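# Fold the card table's last standing leg down flat

## Task

Release the lock on the card table's one leg that still stands up and swing it down until it lies flat like the other three. It only counts if the leg stays folded on its own once the robot is no longer holding it. Finish by opening the grippers and moving the arms away.

## Robot and tools

Robot: two UR7e-type six-joint arms, left_arm and right_arm, each with a Robotiq 2F-85 two-finger gripper and a wrist camera. The base of left_arm is at (+0.027, +0.431, 0) m and the base of right_arm is at (+0.064, -0.512, 0) m. Both bases are rotated only slightly about z.

Scene frame: the origin lies on the table top midway between the arms. +x points out over the table, +z points up, and left_arm sits on the +y side. The names left and right do not match image sides. Gripper frame: the fingers point along its +z, and they close along its y axis. A flat block sticks out about 9 cm along the gripper's +x and rotates with it.

Joint order in every row and in every per-joint list: shoulder pan, shoulder lift, elbow, wrist 1, wrist 2, wrist 3. Ranges in rad: pan -3.142 to 3.142, lift -6.283 to 6.283, elbow 0.000 to 3.142, and all three wrists -6.283 to 6.283. Load limits: 130 N m for pan, lift and elbow, and 24.3 N m for each wrist joint.

The row format is shared by execute_actions and move. A row is one flat list of 18 numbers, each in [-1, 1], and it covers both arms even if only one arm moves. The first 9 are for left_arm: 6 joint displacements, then gripper position, force_limit and speed. The last 9 are the same for right_arm. Joint numbers are offsets, not poses, scaled so that 1.0 = 1.989 rad.

Gripper numbers are absolute settings. position +1 is fully open (85 mm), about -0.8 brings the pads together, and -1 closes until something blocks the fingers. force_limit -1, 0 and +1 give roughly 20, 128 and 235 N per pad. speed -1, 0 and +1 give roughly 20, 85 and 150 mm/s. To keep a gripper unchanged, repeat its last three numbers, because a 0 there is itself a command. A new force or speed only takes effect after position changes by at least 0.01.

execute_actions(actions): a list of up to 15 actions. Each action is a table of up to 15 rows, and each row lasts one 1/30 s step. If a table is shorter than 15 rows, its last row repeats until the step count reaches 15. Joint offsets are counted from the angles at the start of that action, not from the previous row. If a joint would go more than 0.010 rad beyond its range, the action is refused. If the first action is refused, or any action is malformed, the whole call does nothing. An empty list only returns the state and the images.

move(target, speed, blocking): target is one 18-number row. Its joint offsets are counted from the Joint positions in the latest result that shows them. All joints travel together along paths that last 0.5 to 10 s, so the hand moves along a curve, and the paths do not avoid obstacles or the other arm. speed is the top speed in rad/s of the joint with the farthest to go, from 0.01 to 2, default 0.5. With blocking=false the result comes after 0.5 s and the motion continues. Until a result shows that the move has ended, check it with wait(0) or call stop before sending anything new. The extra "move:" line reports how it ended (done, off_target, moving, held or fault), the limits flag (held or none), and the joint of each arm that is farthest from its target.

wait(seconds): 0 to 10 s while the arms hold their last command. stop(): brakes a running move, though the fingers keep going. zoom_image(camera, region): region is [x0, y0, x1, y1] in image pixels, at most 504x504. Cameras: cam_head_left, cam_head_right, cam_high and cam_low are 896x504, and cam_left_wrist and cam_right_wrist are 504x504. read_manual gives licence texts only. finished_scene(scene) ends the current scene permanently and reports whether the goal was met.

Results include each gripper's end_effector_position (m), end_effector_quat_wxyz and velocities in the scene frame. At long reach the printed position may be somewhat wrong. They also include Joint positions, Joint velocities and Joint targets (rad), plus step readings in which HELD marks a step that was held back. "joint command not followed" means a clearance check changed some joint targets. "joint sent to its limit" means a joint was clipped at its end. object_status: 0 moving, 1 blocked while opening, 2 blocked while closing (a grip), 3 reached the target or fully closed. position_measured is in counts: 3 open, about 78 = 60 mm, 130 = 40 mm, 180 = 20 mm, 230 = pads touching. Wrist force and torque are given in the gripper's own axes and read contact force pushing back into the arm. They carry an offset of a few N and some noise, and they saturate near 50 N.

Motion limits: each step a joint target stays within 0.575 rad of the measured angle, and the hand target stays within 100 mm of the measured hand. Commands lag about 0.17 s. As the fingers close, the tips move about 13 mm farther out, so leave that much clearance above surfaces.

Avoid: the arms are stiff, so driving even slightly past a firm contact can cause a fault. A torque at a joint's load limit, or an outside force of 150 N, stops that arm for 10 s. Motors that hold load heat up, and at 85 °C the brakes lock until they cool. Do not let the arms collide or press on each other. Do not knock anything out of the work area. Avoid drops, slams and hard shoves. At the end the leg must stay flat with both grippers open and withdrawn. Something may occasionally nudge loose objects.

Each tool is called after "Request:" as name(argument=value, ...), one argument or row to a line, values as JSON.

## Session

Request:
execute_actions(
  actions=[],
)

Scene clock: 0.00 s.
left_arm: end_effector_position=(+0.5858, +0.4953, +0.3348) position_measured=3 object_status=3 end_effector_quat_wxyz=(+0.396, -0.617, +0.603, -0.314) end_effector_velocity=(+0.000, -0.001, +0.001) end_effector_angular_velocity=(-0.002, -0.002, -0.001) | right_arm: end_effector_position=(+0.3634, -0.6653, +0.2670) position_measured=3 object_status=3 end_effector_quat_wxyz=(+0.001, +0.748, +0.080, +0.658) end_effector_velocity=(+0.000, +0.000, +0.000) end_effector_angular_velocity=(+0.000, -0.000, +0.001)
Joint names: [shoulder pan, shoulder lift, elbow, wrist 1, wrist 2, wrist 3]
Joint positions: left_arm=[-0.435 -1.787  2.312 -3.112 -1.191 -1.692] | right_arm=[-2.243 -2.273  2.496 -0.423 -0.73   0.042]
Joint velocities: left_arm=[-0.    -0.    -0.001 -0.001 -0.001 -0.   ] | right_arm=[ 0.001  0.001  0.    -0.     0.     0.   ]
Wrist force (N, on the end effector, along its own x y z axes, offset not removed): no reading
Wrist torque (N m, same axes, about the end effector's origin, offset not removed): no reading
Joint targets: left_arm=[-0.435 -1.787 2.312 -3.112 -1.191 -1.692] | right_arm=[-2.243 -2.273 2.496 -0.423 -0.730 0.042]

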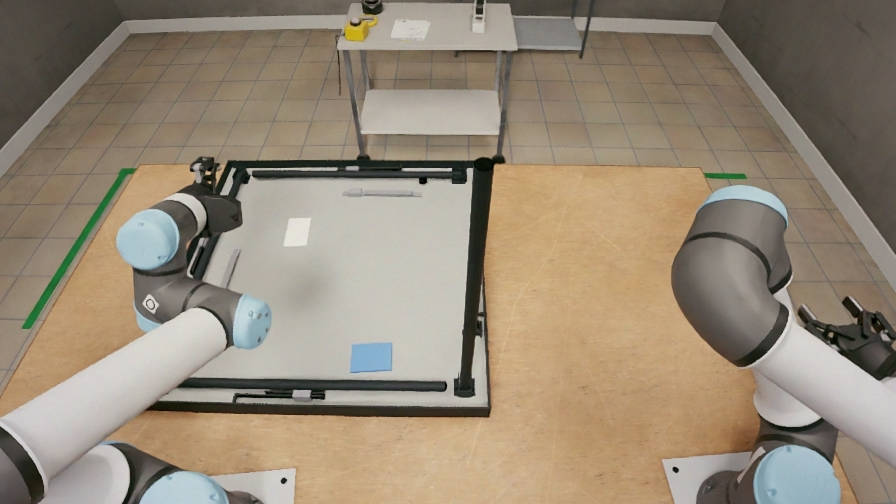

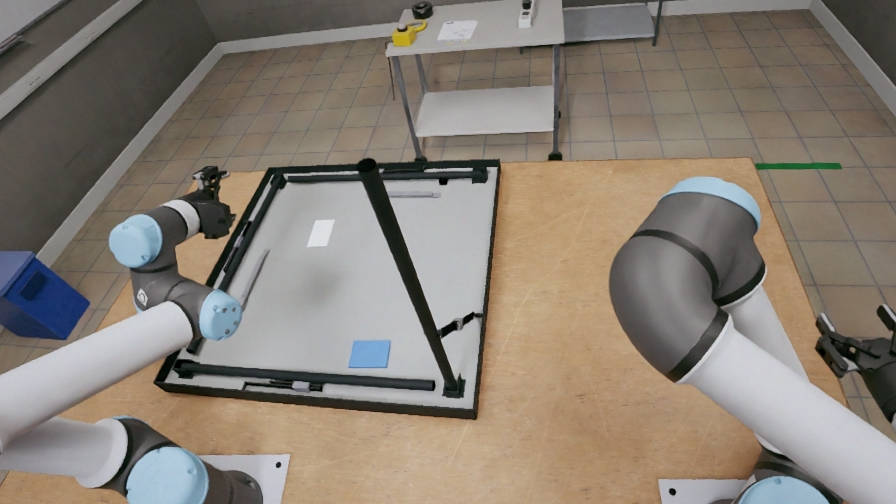

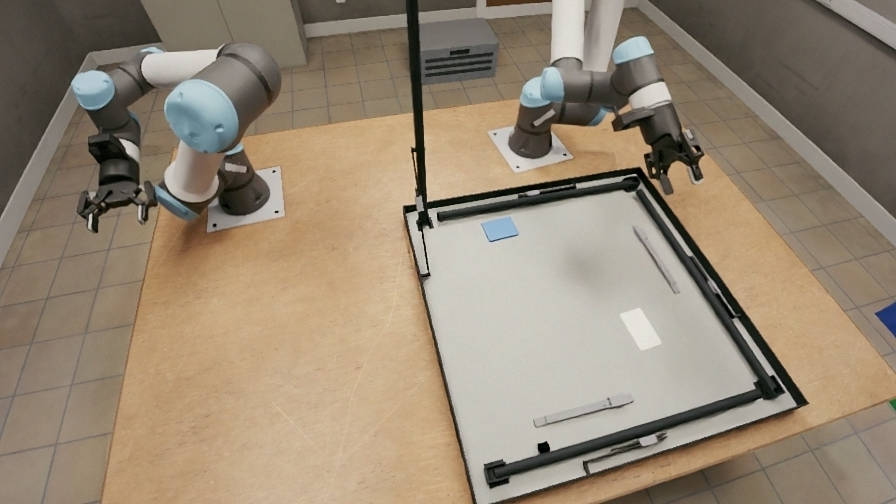

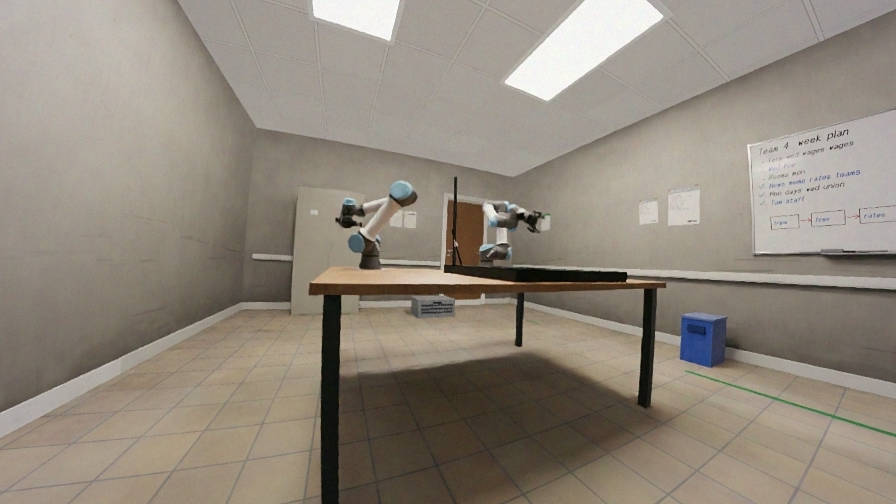

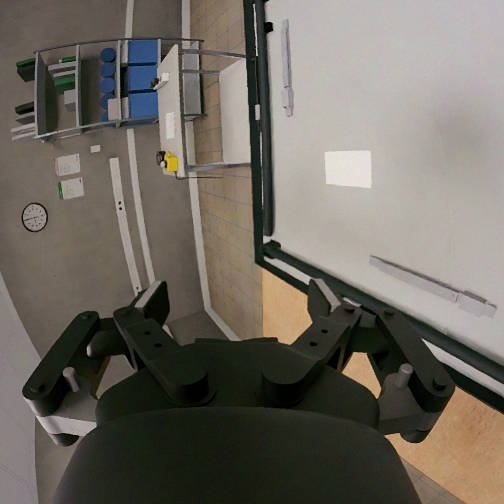

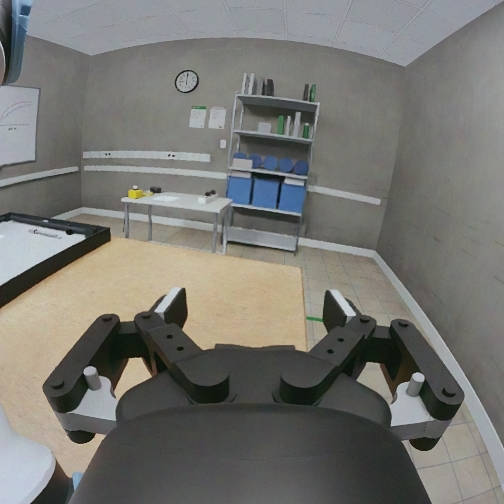

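Request:
zoom_image(
  camera="cam_head_right",
  region=[400,280,520,420],
)

Request:
zoom_image(
  camera="cam_high",
  region=[370,130,490,290],
)

Request:
zoom_image(
  camera="cam_high",
  region=[470,380,720,500],
)

Region (400, 280, 520, 420) of cam_head_right's 896x504 image, scaled by 3.600, with more detail than that image has; it fills the left 432 columns of this view, and the rest is white.

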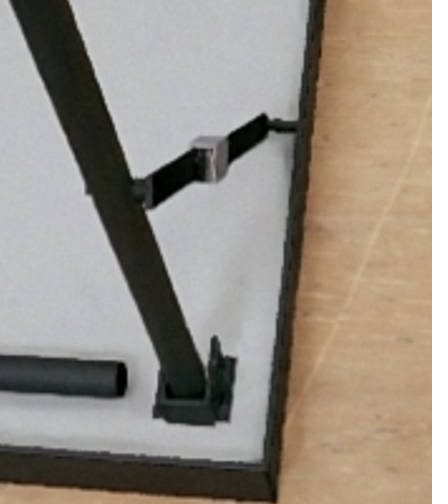

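Region (370, 130, 490, 290) of cam_high's 896x504 image, scaled by 3.150, with more detail than that image has; it fills the left 378 columns of this view, and the rest is white.

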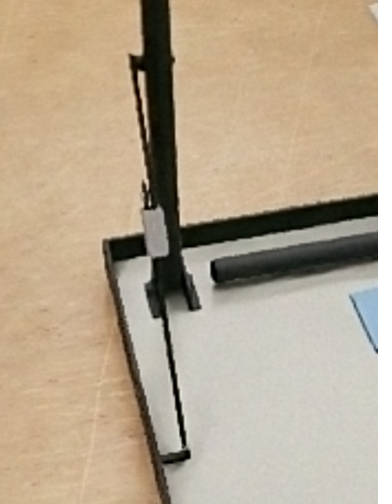

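Region (470, 380, 720, 500) of cam_high's 896x504 image, scaled by 2.016, with more detail than that image has; it fills the top 242 rows of this view, and the rest is white.

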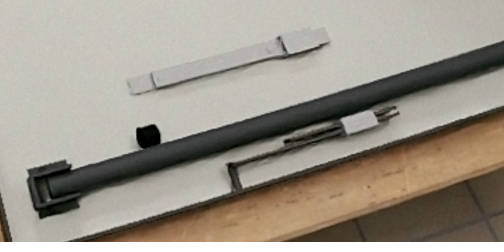

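Request:
move(
  target=[0,0,0,0,0,0,1,0,0,1,0.4766,-0.1086,-0.2675,0.29,-0.416,1,0,0],
  speed=1.2,
)

Scene clock: 16.13 s.
left_arm: end_effector_position=(+0.5858, +0.4953, +0.3348) position_measured=3 object_status=3 end_effector_quat_wxyz=(+0.396, -0.617, +0.603, -0.314) end_effector_velocity=(-0.001, -0.000, -0.000) end_effector_angular_velocity=(-0.001, +0.000, -0.002) | right_arm: end_effector_position=(+0.4259, -0.1784, +0.1550) position_measured=3 object_status=3 end_effector_quat_wxyz=(-0.256, +0.285, +0.647, +0.659) end_effector_velocity=(-0.001, +0.001, -0.000) end_effector_angular_velocity=(-0.000, -0.002, +0.004)
Joint names: [shoulder pan, shoulder lift, elbow, wrist 1, wrist 2, wrist 3]
Joint positions: left_arm=[-0.435 -1.787  2.312 -3.112 -1.191 -1.692] | right_arm=[-0.255 -1.326  2.28  -0.955 -0.154 -0.785]
Joint velocities: left_arm=[ 0.    -0.001  0.002 -0.001 -0.002 -0.   ] | right_arm=[ 0.003  0.001 -0.001 -0.001 -0.002 -0.   ]
Wrist force (N, on the end effector, along its own x y z axes, offset not removed): left_arm=[-0.1 1.6 -0.2] | right_arm=[-0.2 0.5 -1.5]
Wrist torque (N m, same axes, about the end effector's origin, offset not removed): left_arm=[0.36 -0.05 0.02] | right_arm=[-0.02 0.02 -0.01]
Joint targets: left_arm=[-0.435 -1.787 2.312 -3.112 -1.191 -1.692] | right_arm=[-0.255 -1.326 2.280 -0.955 -0.154 -0.785]
move: done; limits=none; left_arm: farthest joint: the shoulder pan, 0.000 radians from its target (0.000 radians at the start); right_arm: farthest joint: the shoulder pan, 0.000 radians from its target (1.989 radians at the start)
camera_calibration (this result's frames):
cam_left_wrist: T_world_to_cam=[[-0.523921, 0.0432593, -0.850668, 0.566473], [-0.310469, 0.920303, 0.238016, -0.327002], [0.793168, 0.388808, -0.468735, -0.350284], [0, 0, 0, 1]] pos_world=[0.473097, 0.412629, 0.395522]
cam_right_wrist: T_world_to_cam=[[0.70877, -0.0100091, 0.705369, -0.411255], [0.679012, -0.261444, -0.685996, -0.197804], [0.19128, 0.965167, -0.178507, 0.270502], [0, 0, 0, 1]] pos_world=[0.374054, -0.316911, 0.20268]

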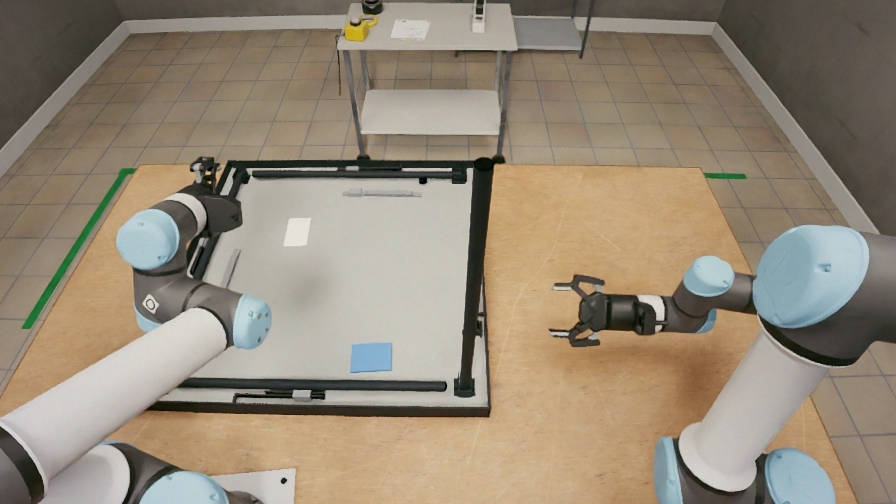

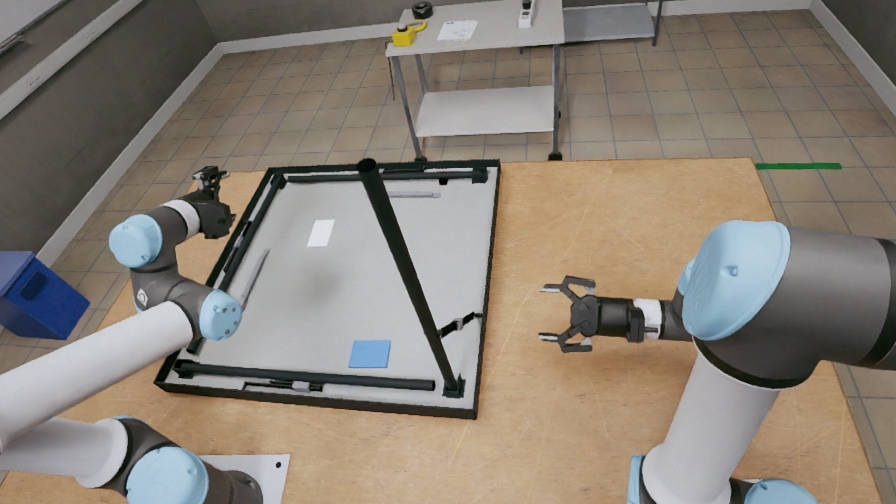

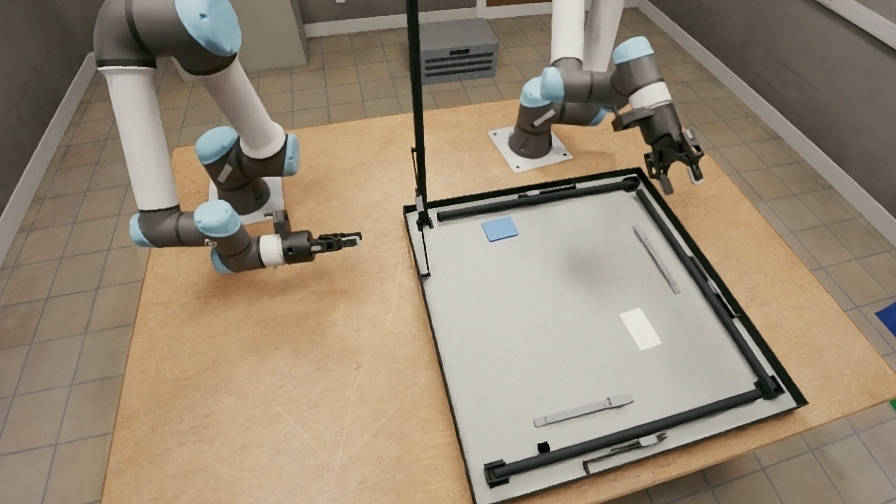

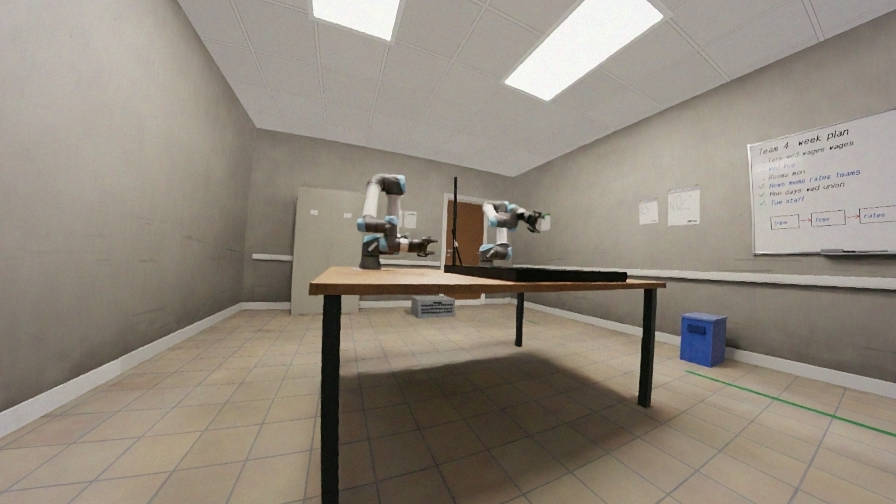

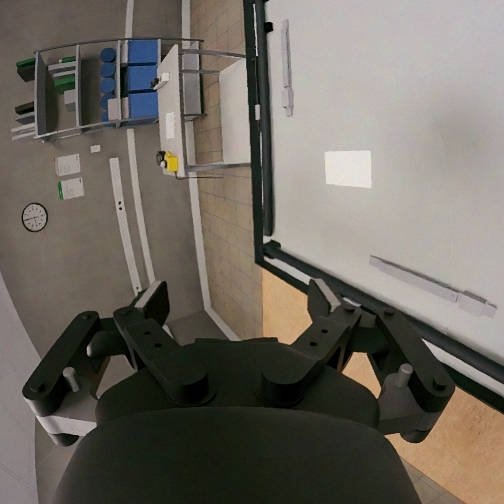

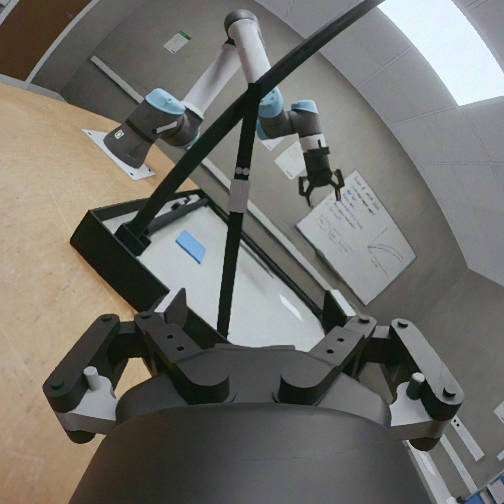

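Request:
zoom_image(
  camera="cam_right_wrist",
  region=[170,80,320,260],
)

Region (170, 80, 320, 260) of cam_right_wrist's 504x504 image, scaled by 2.800, with more detail than that image has.

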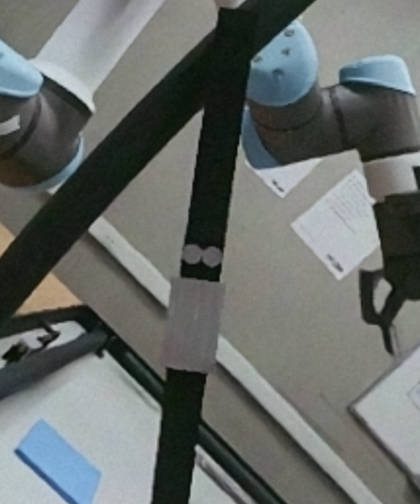

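Request:
move(
  target=[0,0,0,0,0,0,1,0,0,0.206,-0.019,-0.0367,0.0563,0.1845,0.063,0.35,0,0],
  speed=0.4,
)

Scene clock: 31.87 s.
left_arm: end_effector_position=(+0.5858, +0.4953, +0.3348) position_measured=3 object_status=3 end_effector_quat_wxyz=(+0.396, -0.617, +0.603, -0.314) end_effector_velocity=(+0.001, -0.001, +0.002) end_effector_angular_velocity=(-0.001, -0.002, -0.001) | right_arm: end_effector_position=(+0.3771, -0.0405, +0.1856) position_measured=85 object_status=3 end_effector_quat_wxyz=(-0.311, +0.312, +0.635, +0.635) end_effector_velocity=(-0.001, +0.000, -0.000) end_effector_angular_velocity=(-0.000, +0.002, +0.001)
Joint names: [shoulder pan, shoulder lift, elbow, wrist 1, wrist 2, wrist 3]
Joint positions: left_arm=[-0.435 -1.787  2.312 -3.112 -1.191 -1.692] | right_arm=[ 0.155 -1.363  2.207 -0.843  0.213 -0.66 ]
Joint velocities: left_arm=[ 0.     0.001 -0.004  0.    -0.001 -0.   ] | right_arm=[ 0.002 -0.     0.001  0.001  0.001  0.   ]
Wrist force (N, on the end effector, along its own x y z axes, offset not removed): left_arm=[-1.5 0.6 -1.6] | right_arm=[-1.8 0.1 1.2]
Wrist torque (N m, same axes, about the end effector's origin, offset not removed): left_arm=[0.18 0.17 0.00] | right_arm=[0.02 0.39 -0.04]
Joint targets: left_arm=[-0.435 -1.787 2.312 -3.112 -1.191 -1.692] | right_arm=[0.155 -1.363 2.207 -0.843 0.213 -0.660]
move: done; limits=none; left_arm: farthest joint: the shoulder pan, 0.000 radians from its target (0.000 radians at the start); right_arm: farthest joint: the shoulder pan, 0.000 radians from its target (0.409 radians at the start)
camera_calibration (this result's frames):
cam_left_wrist: T_world_to_cam=[[-0.52392, 0.0432593, -0.850668, 0.566473], [-0.310469, 0.920303, 0.238016, -0.327002], [0.793169, 0.388808, -0.468735, -0.350284], [0, 0, 0, 1]] pos_world=[0.473097, 0.412629, 0.395523]
cam_right_wrist: T_world_to_cam=[[0.791841, 0.020167, 0.610394, -0.409363], [0.597545, -0.23212, -0.767503, -0.0606018], [0.126207, 0.972478, -0.195853, 0.180276], [0, 0, 0, 1]] pos_world=[0.337611, -0.181126, 0.238669]

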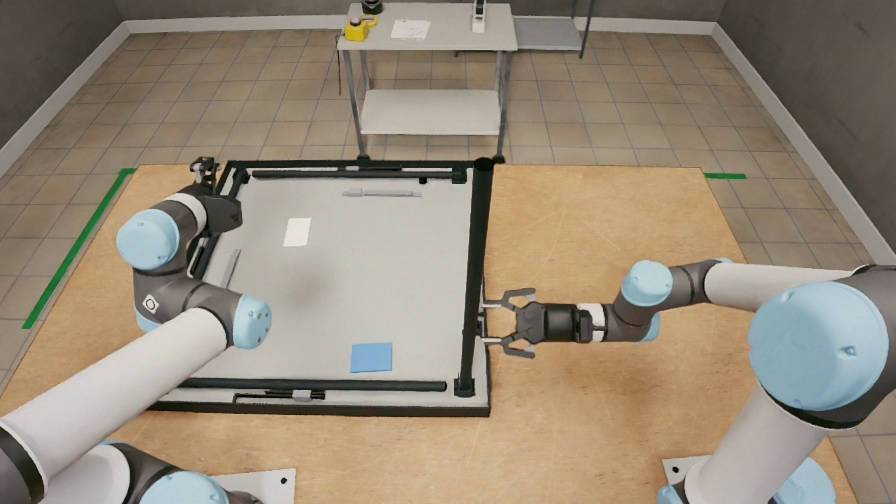

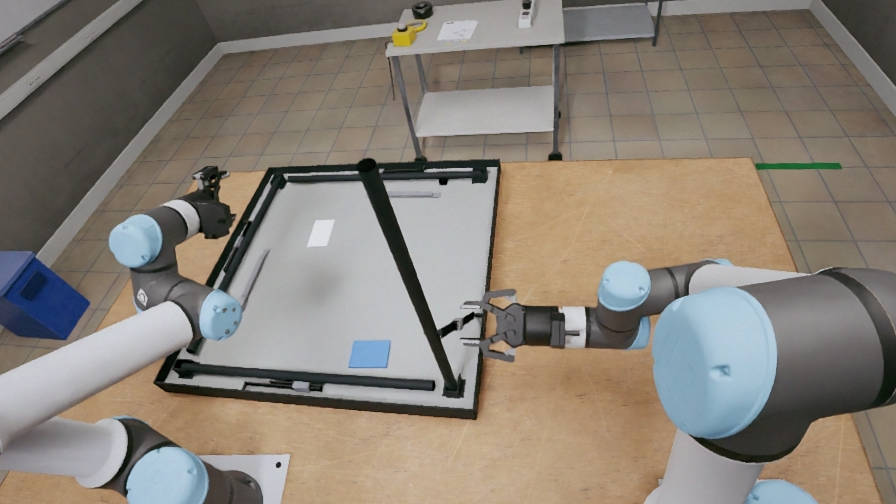

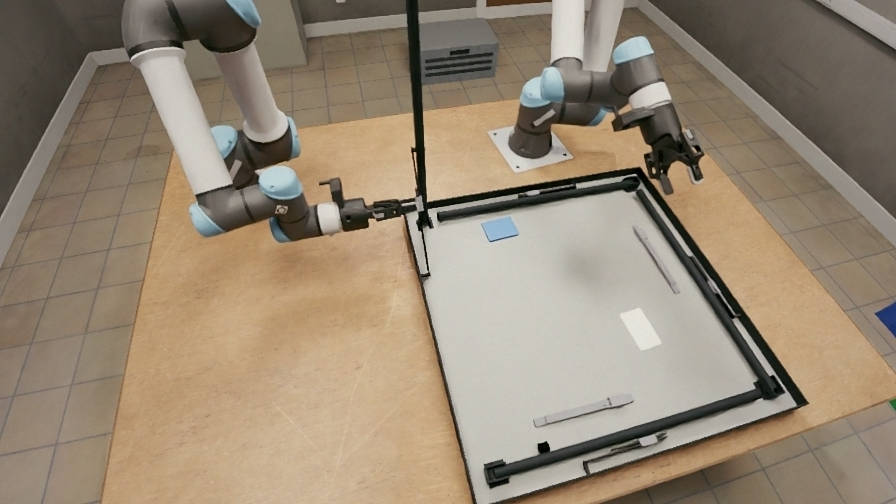

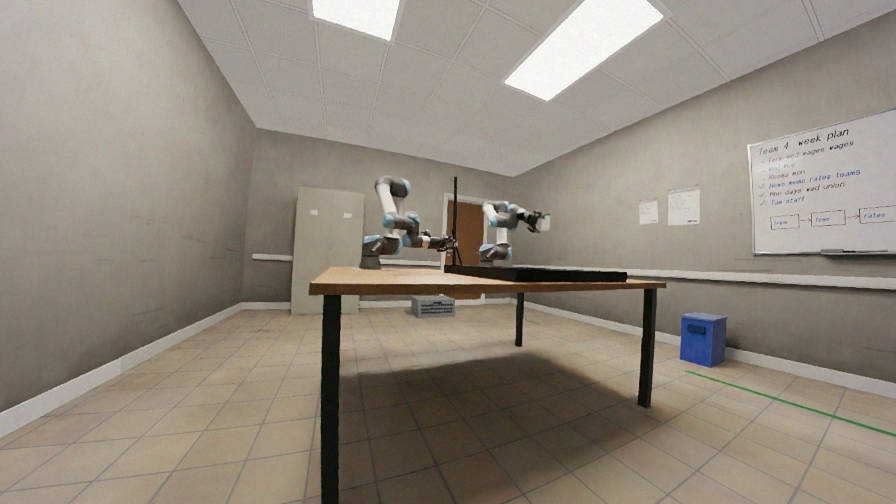

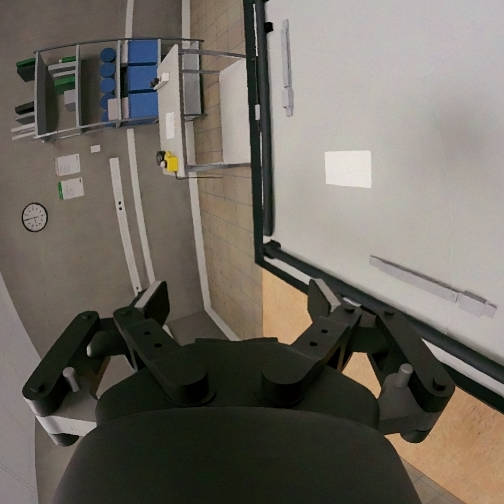

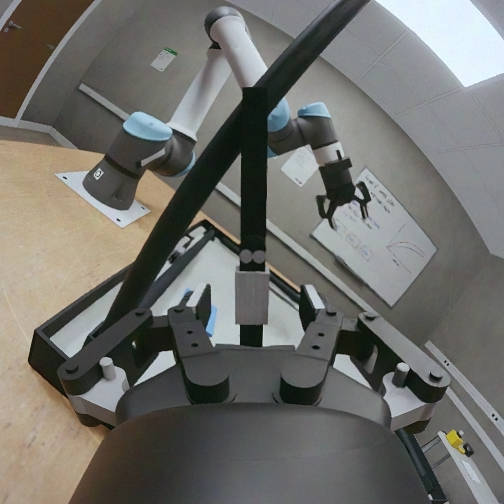

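Request:
move(
  target=[0,0,0,0,0,0,1,0,0,0.042,0.0174,-0.0194,0.002,0.042,0,0.35,0,0],
  speed=0.15,
)

Request:
move(
  target=[0,0,0,0,0,0,1,0,0,0,0,0,0,0,0,-1,-0.6,0],
)

Scene clock: 36.93 s.
left_arm: end_effector_position=(+0.5858, +0.4953, +0.3348) position_measured=3 object_status=3 end_effector_quat_wxyz=(+0.396, -0.617, +0.603, -0.314) end_effector_velocity=(-0.000, -0.000, -0.001) end_effector_angular_velocity=(-0.000, +0.000, -0.001) | right_arm: end_effector_position=(+0.3739, -0.0107, +0.1834) position_measured=85 object_status=3 end_effector_quat_wxyz=(-0.311, +0.312, +0.635, +0.635) end_effector_velocity=(-0.001, +0.000, -0.000) end_effector_angular_velocity=(-0.001, +0.002, -0.000)
Joint names: [shoulder pan, shoulder lift, elbow, wrist 1, wrist 2, wrist 3]
Joint positions: left_arm=[-0.435 -1.787  2.312 -3.112 -1.191 -1.692] | right_arm=[ 0.238 -1.329  2.169 -0.839  0.297 -0.66 ]
Joint velocities: left_arm=[-0.    -0.     0.002 -0.001 -0.     0.   ] | right_arm=[ 0.001  0.     0.     0.002  0.002 -0.   ]
Wrist force (N, on the end effector, along its own x y z axes, offset not removed): left_arm=[-1.8 1.5 -1.2] | right_arm=[-0.2 -1.6 -0.5]
Wrist torque (N m, same axes, about the end effector's origin, offset not removed): left_arm=[0.28 0.26 0.05] | right_arm=[-0.39 0.04 -0.05]
Joint targets: left_arm=[-0.435 -1.787 2.312 -3.112 -1.191 -1.692] | right_arm=[0.238 -1.329 2.169 -0.839 0.297 -0.660]
move: done; limits=none; left_arm: farthest joint: the shoulder pan, 0.000 radians from its target (0.000 radians at the start); right_arm: farthest joint: the shoulder pan, 0.000 radians from its target (0.084 radians at the start)
camera_calibration (this result's frames):
cam_left_wrist: T_world_to_cam=[[-0.523921, 0.0432593, -0.850668, 0.566473], [-0.310469, 0.920303, 0.238016, -0.327002], [0.793168, 0.388808, -0.468735, -0.350284], [0, 0, 0, 1]] pos_world=[0.473097, 0.412629, 0.395522]
cam_right_wrist: T_world_to_cam=[[0.79185, 0.0201866, 0.610381, -0.406037], [0.59753, -0.232164, -0.767501, -0.0534682], [0.126216, 0.972467, -0.195901, 0.151243], [0, 0, 0, 1]] pos_world=[0.33438, -0.151296, 0.236429]

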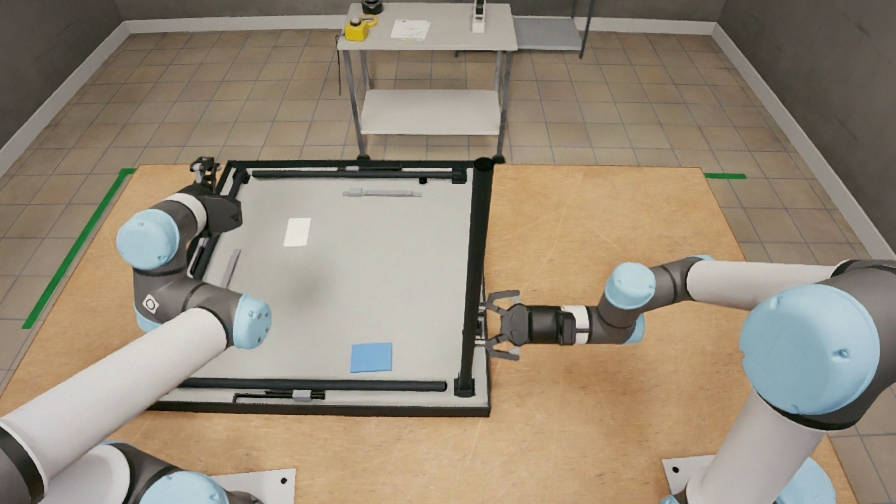

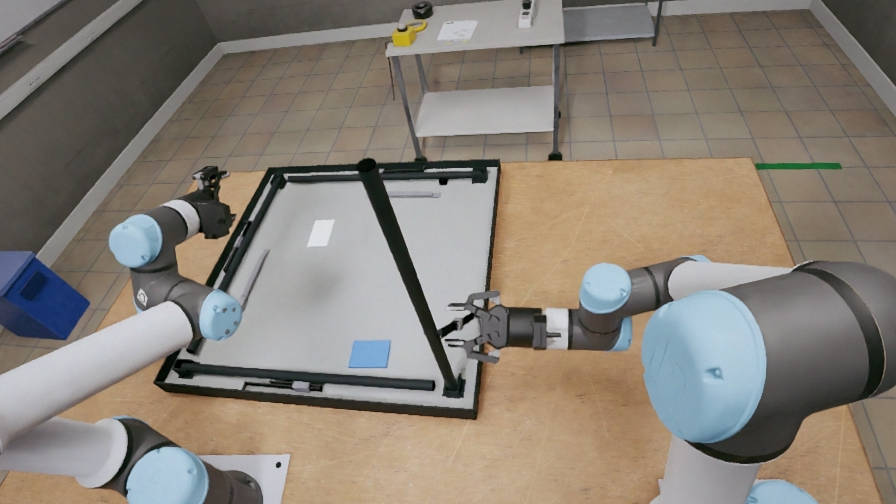

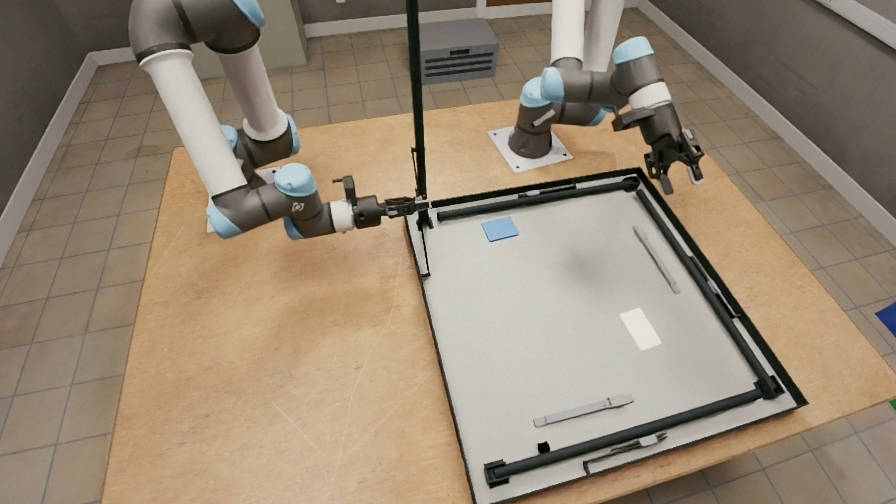

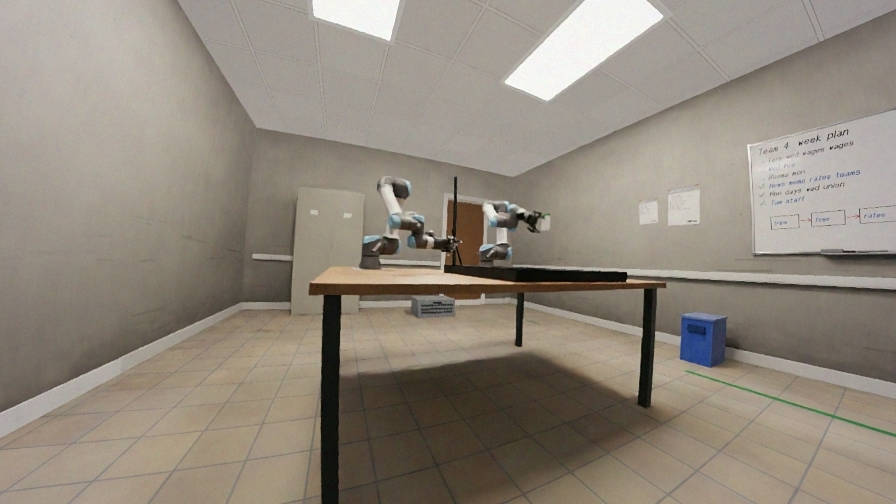

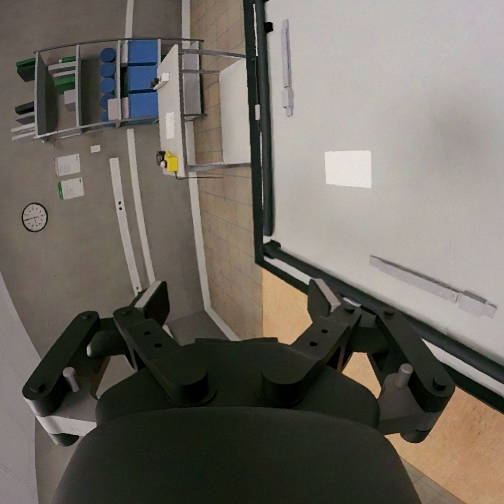

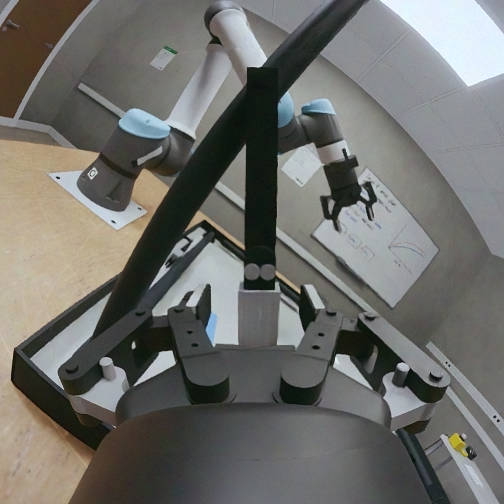

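Scene clock: 37.63 s.
left_arm: end_effector_position=(+0.5858, +0.4953, +0.3348) position_measured=3 object_status=3 end_effector_quat_wxyz=(+0.396, -0.617, +0.603, -0.314) end_effector_velocity=(+0.000, -0.001, +0.001) end_effector_angular_velocity=(-0.002, -0.001, -0.002) | right_arm: end_effector_position=(+0.3739, -0.0107, +0.1834) position_measured=178 object_status=2 end_effector_quat_wxyz=(-0.311, +0.312, +0.635, +0.635) end_effector_velocity=(-0.002, -0.000, -0.001) end_effector_angular_velocity=(-0.001, +0.003, +0.001)
Joint names: [shoulder pan, shoulder lift, elbow, wrist 1, wrist 2, wrist 3]
Joint positions: left_arm=[-0.435 -1.787  2.312 -3.112 -1.191 -1.692] | right_arm=[ 0.238 -1.329  2.168 -0.839  0.297 -0.66 ]
Joint velocities: left_arm=[-0.    -0.001 -0.001 -0.    -0.002 -0.   ] | right_arm=[ 0.     0.     0.003 -0.    -0.001 -0.   ]
Wrist force (N, on the end effector, along its own x y z axes, offset not removed): left_arm=[-2.1 -1.2 1.1] | right_arm=[-0.8 2.6 10.0]
Wrist torque (N m, same axes, about the end effector's origin, offset not removed): left_arm=[-0.16 0.38 0.00] | right_arm=[0.06 0.08 -0.01]
Joint targets: left_arm=[-0.435 -1.787 2.312 -3.112 -1.191 -1.692] | right_arm=[0.238 -1.329 2.169 -0.839 0.297 -0.660]
move: done; limits=none; left_arm: farthest joint: the shoulder pan, 0.000 radians from its target (0.000 radians at the start); right_arm: farthest joint: the elbow, 0.001 radians from its target (0.000 radians at the start)
camera_calibration (this result's frames):
cam_left_wrist: T_world_to_cam=[[-0.52392, 0.0432593, -0.850668, 0.566473], [-0.310469, 0.920303, 0.238016, -0.327002], [0.793168, 0.388808, -0.468735, -0.350284], [0, 0, 0, 1]] pos_world=[0.473097, 0.412629, 0.395522]
cam_right_wrist: T_world_to_cam=[[0.791809, 0.0201135, 0.610437, -0.40609], [0.597566, -0.232193, -0.767464, -0.0534916], [0.126303, 0.972462, -0.195872, 0.151181], [0, 0, 0, 1]] pos_world=[0.334416, -0.15127, 0.236452]

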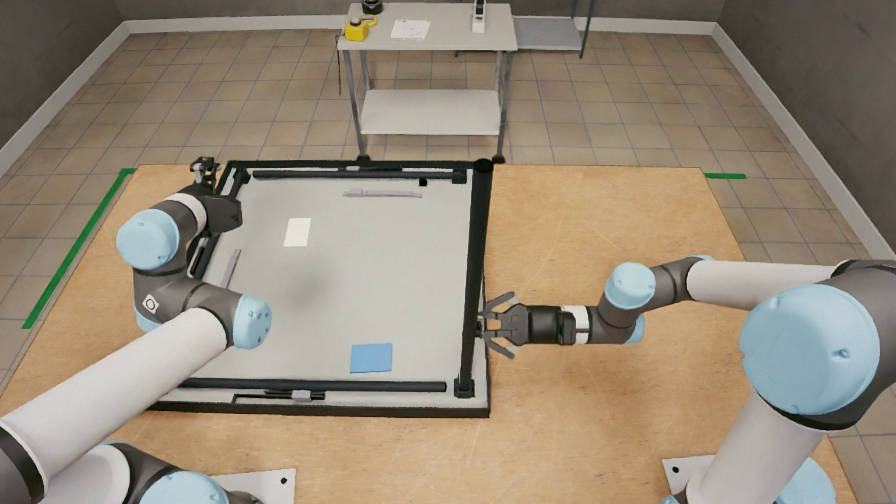

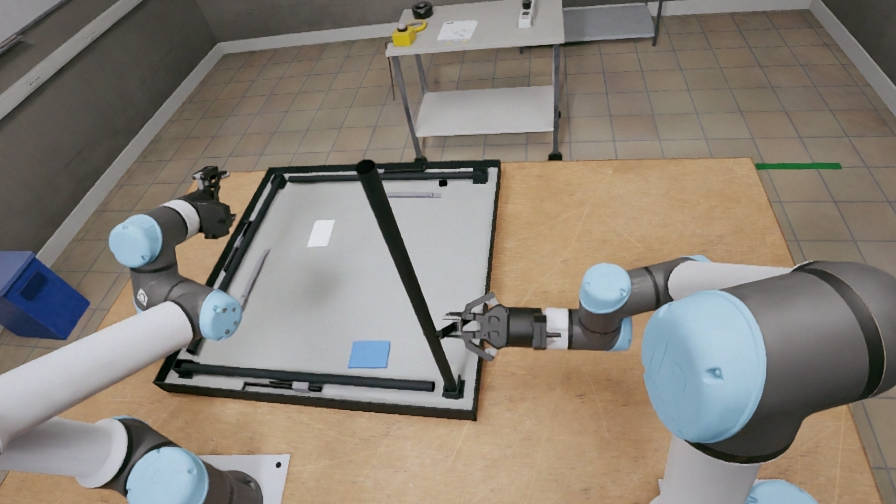

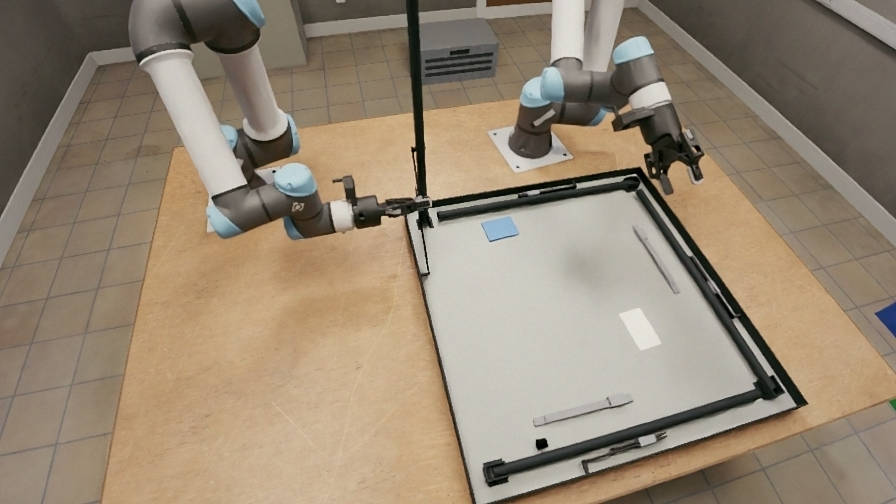

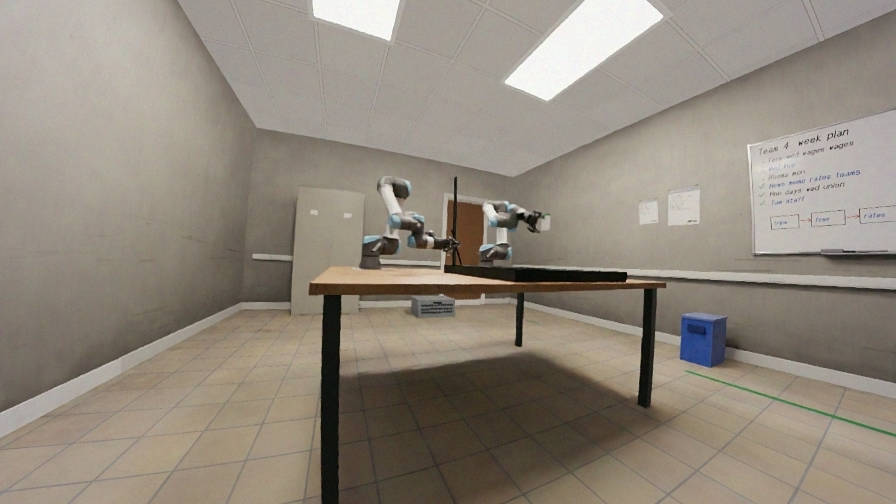

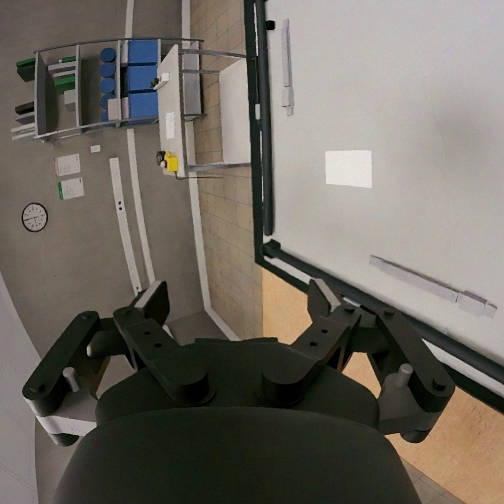

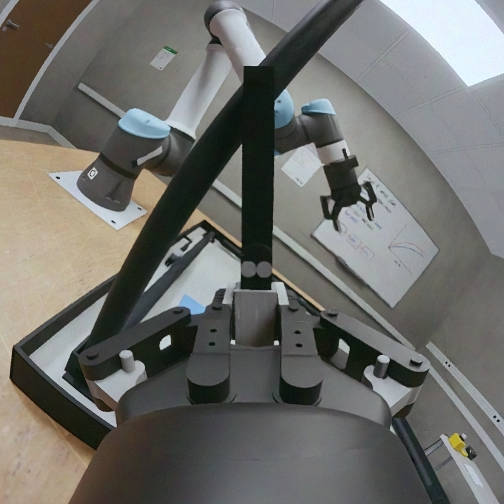

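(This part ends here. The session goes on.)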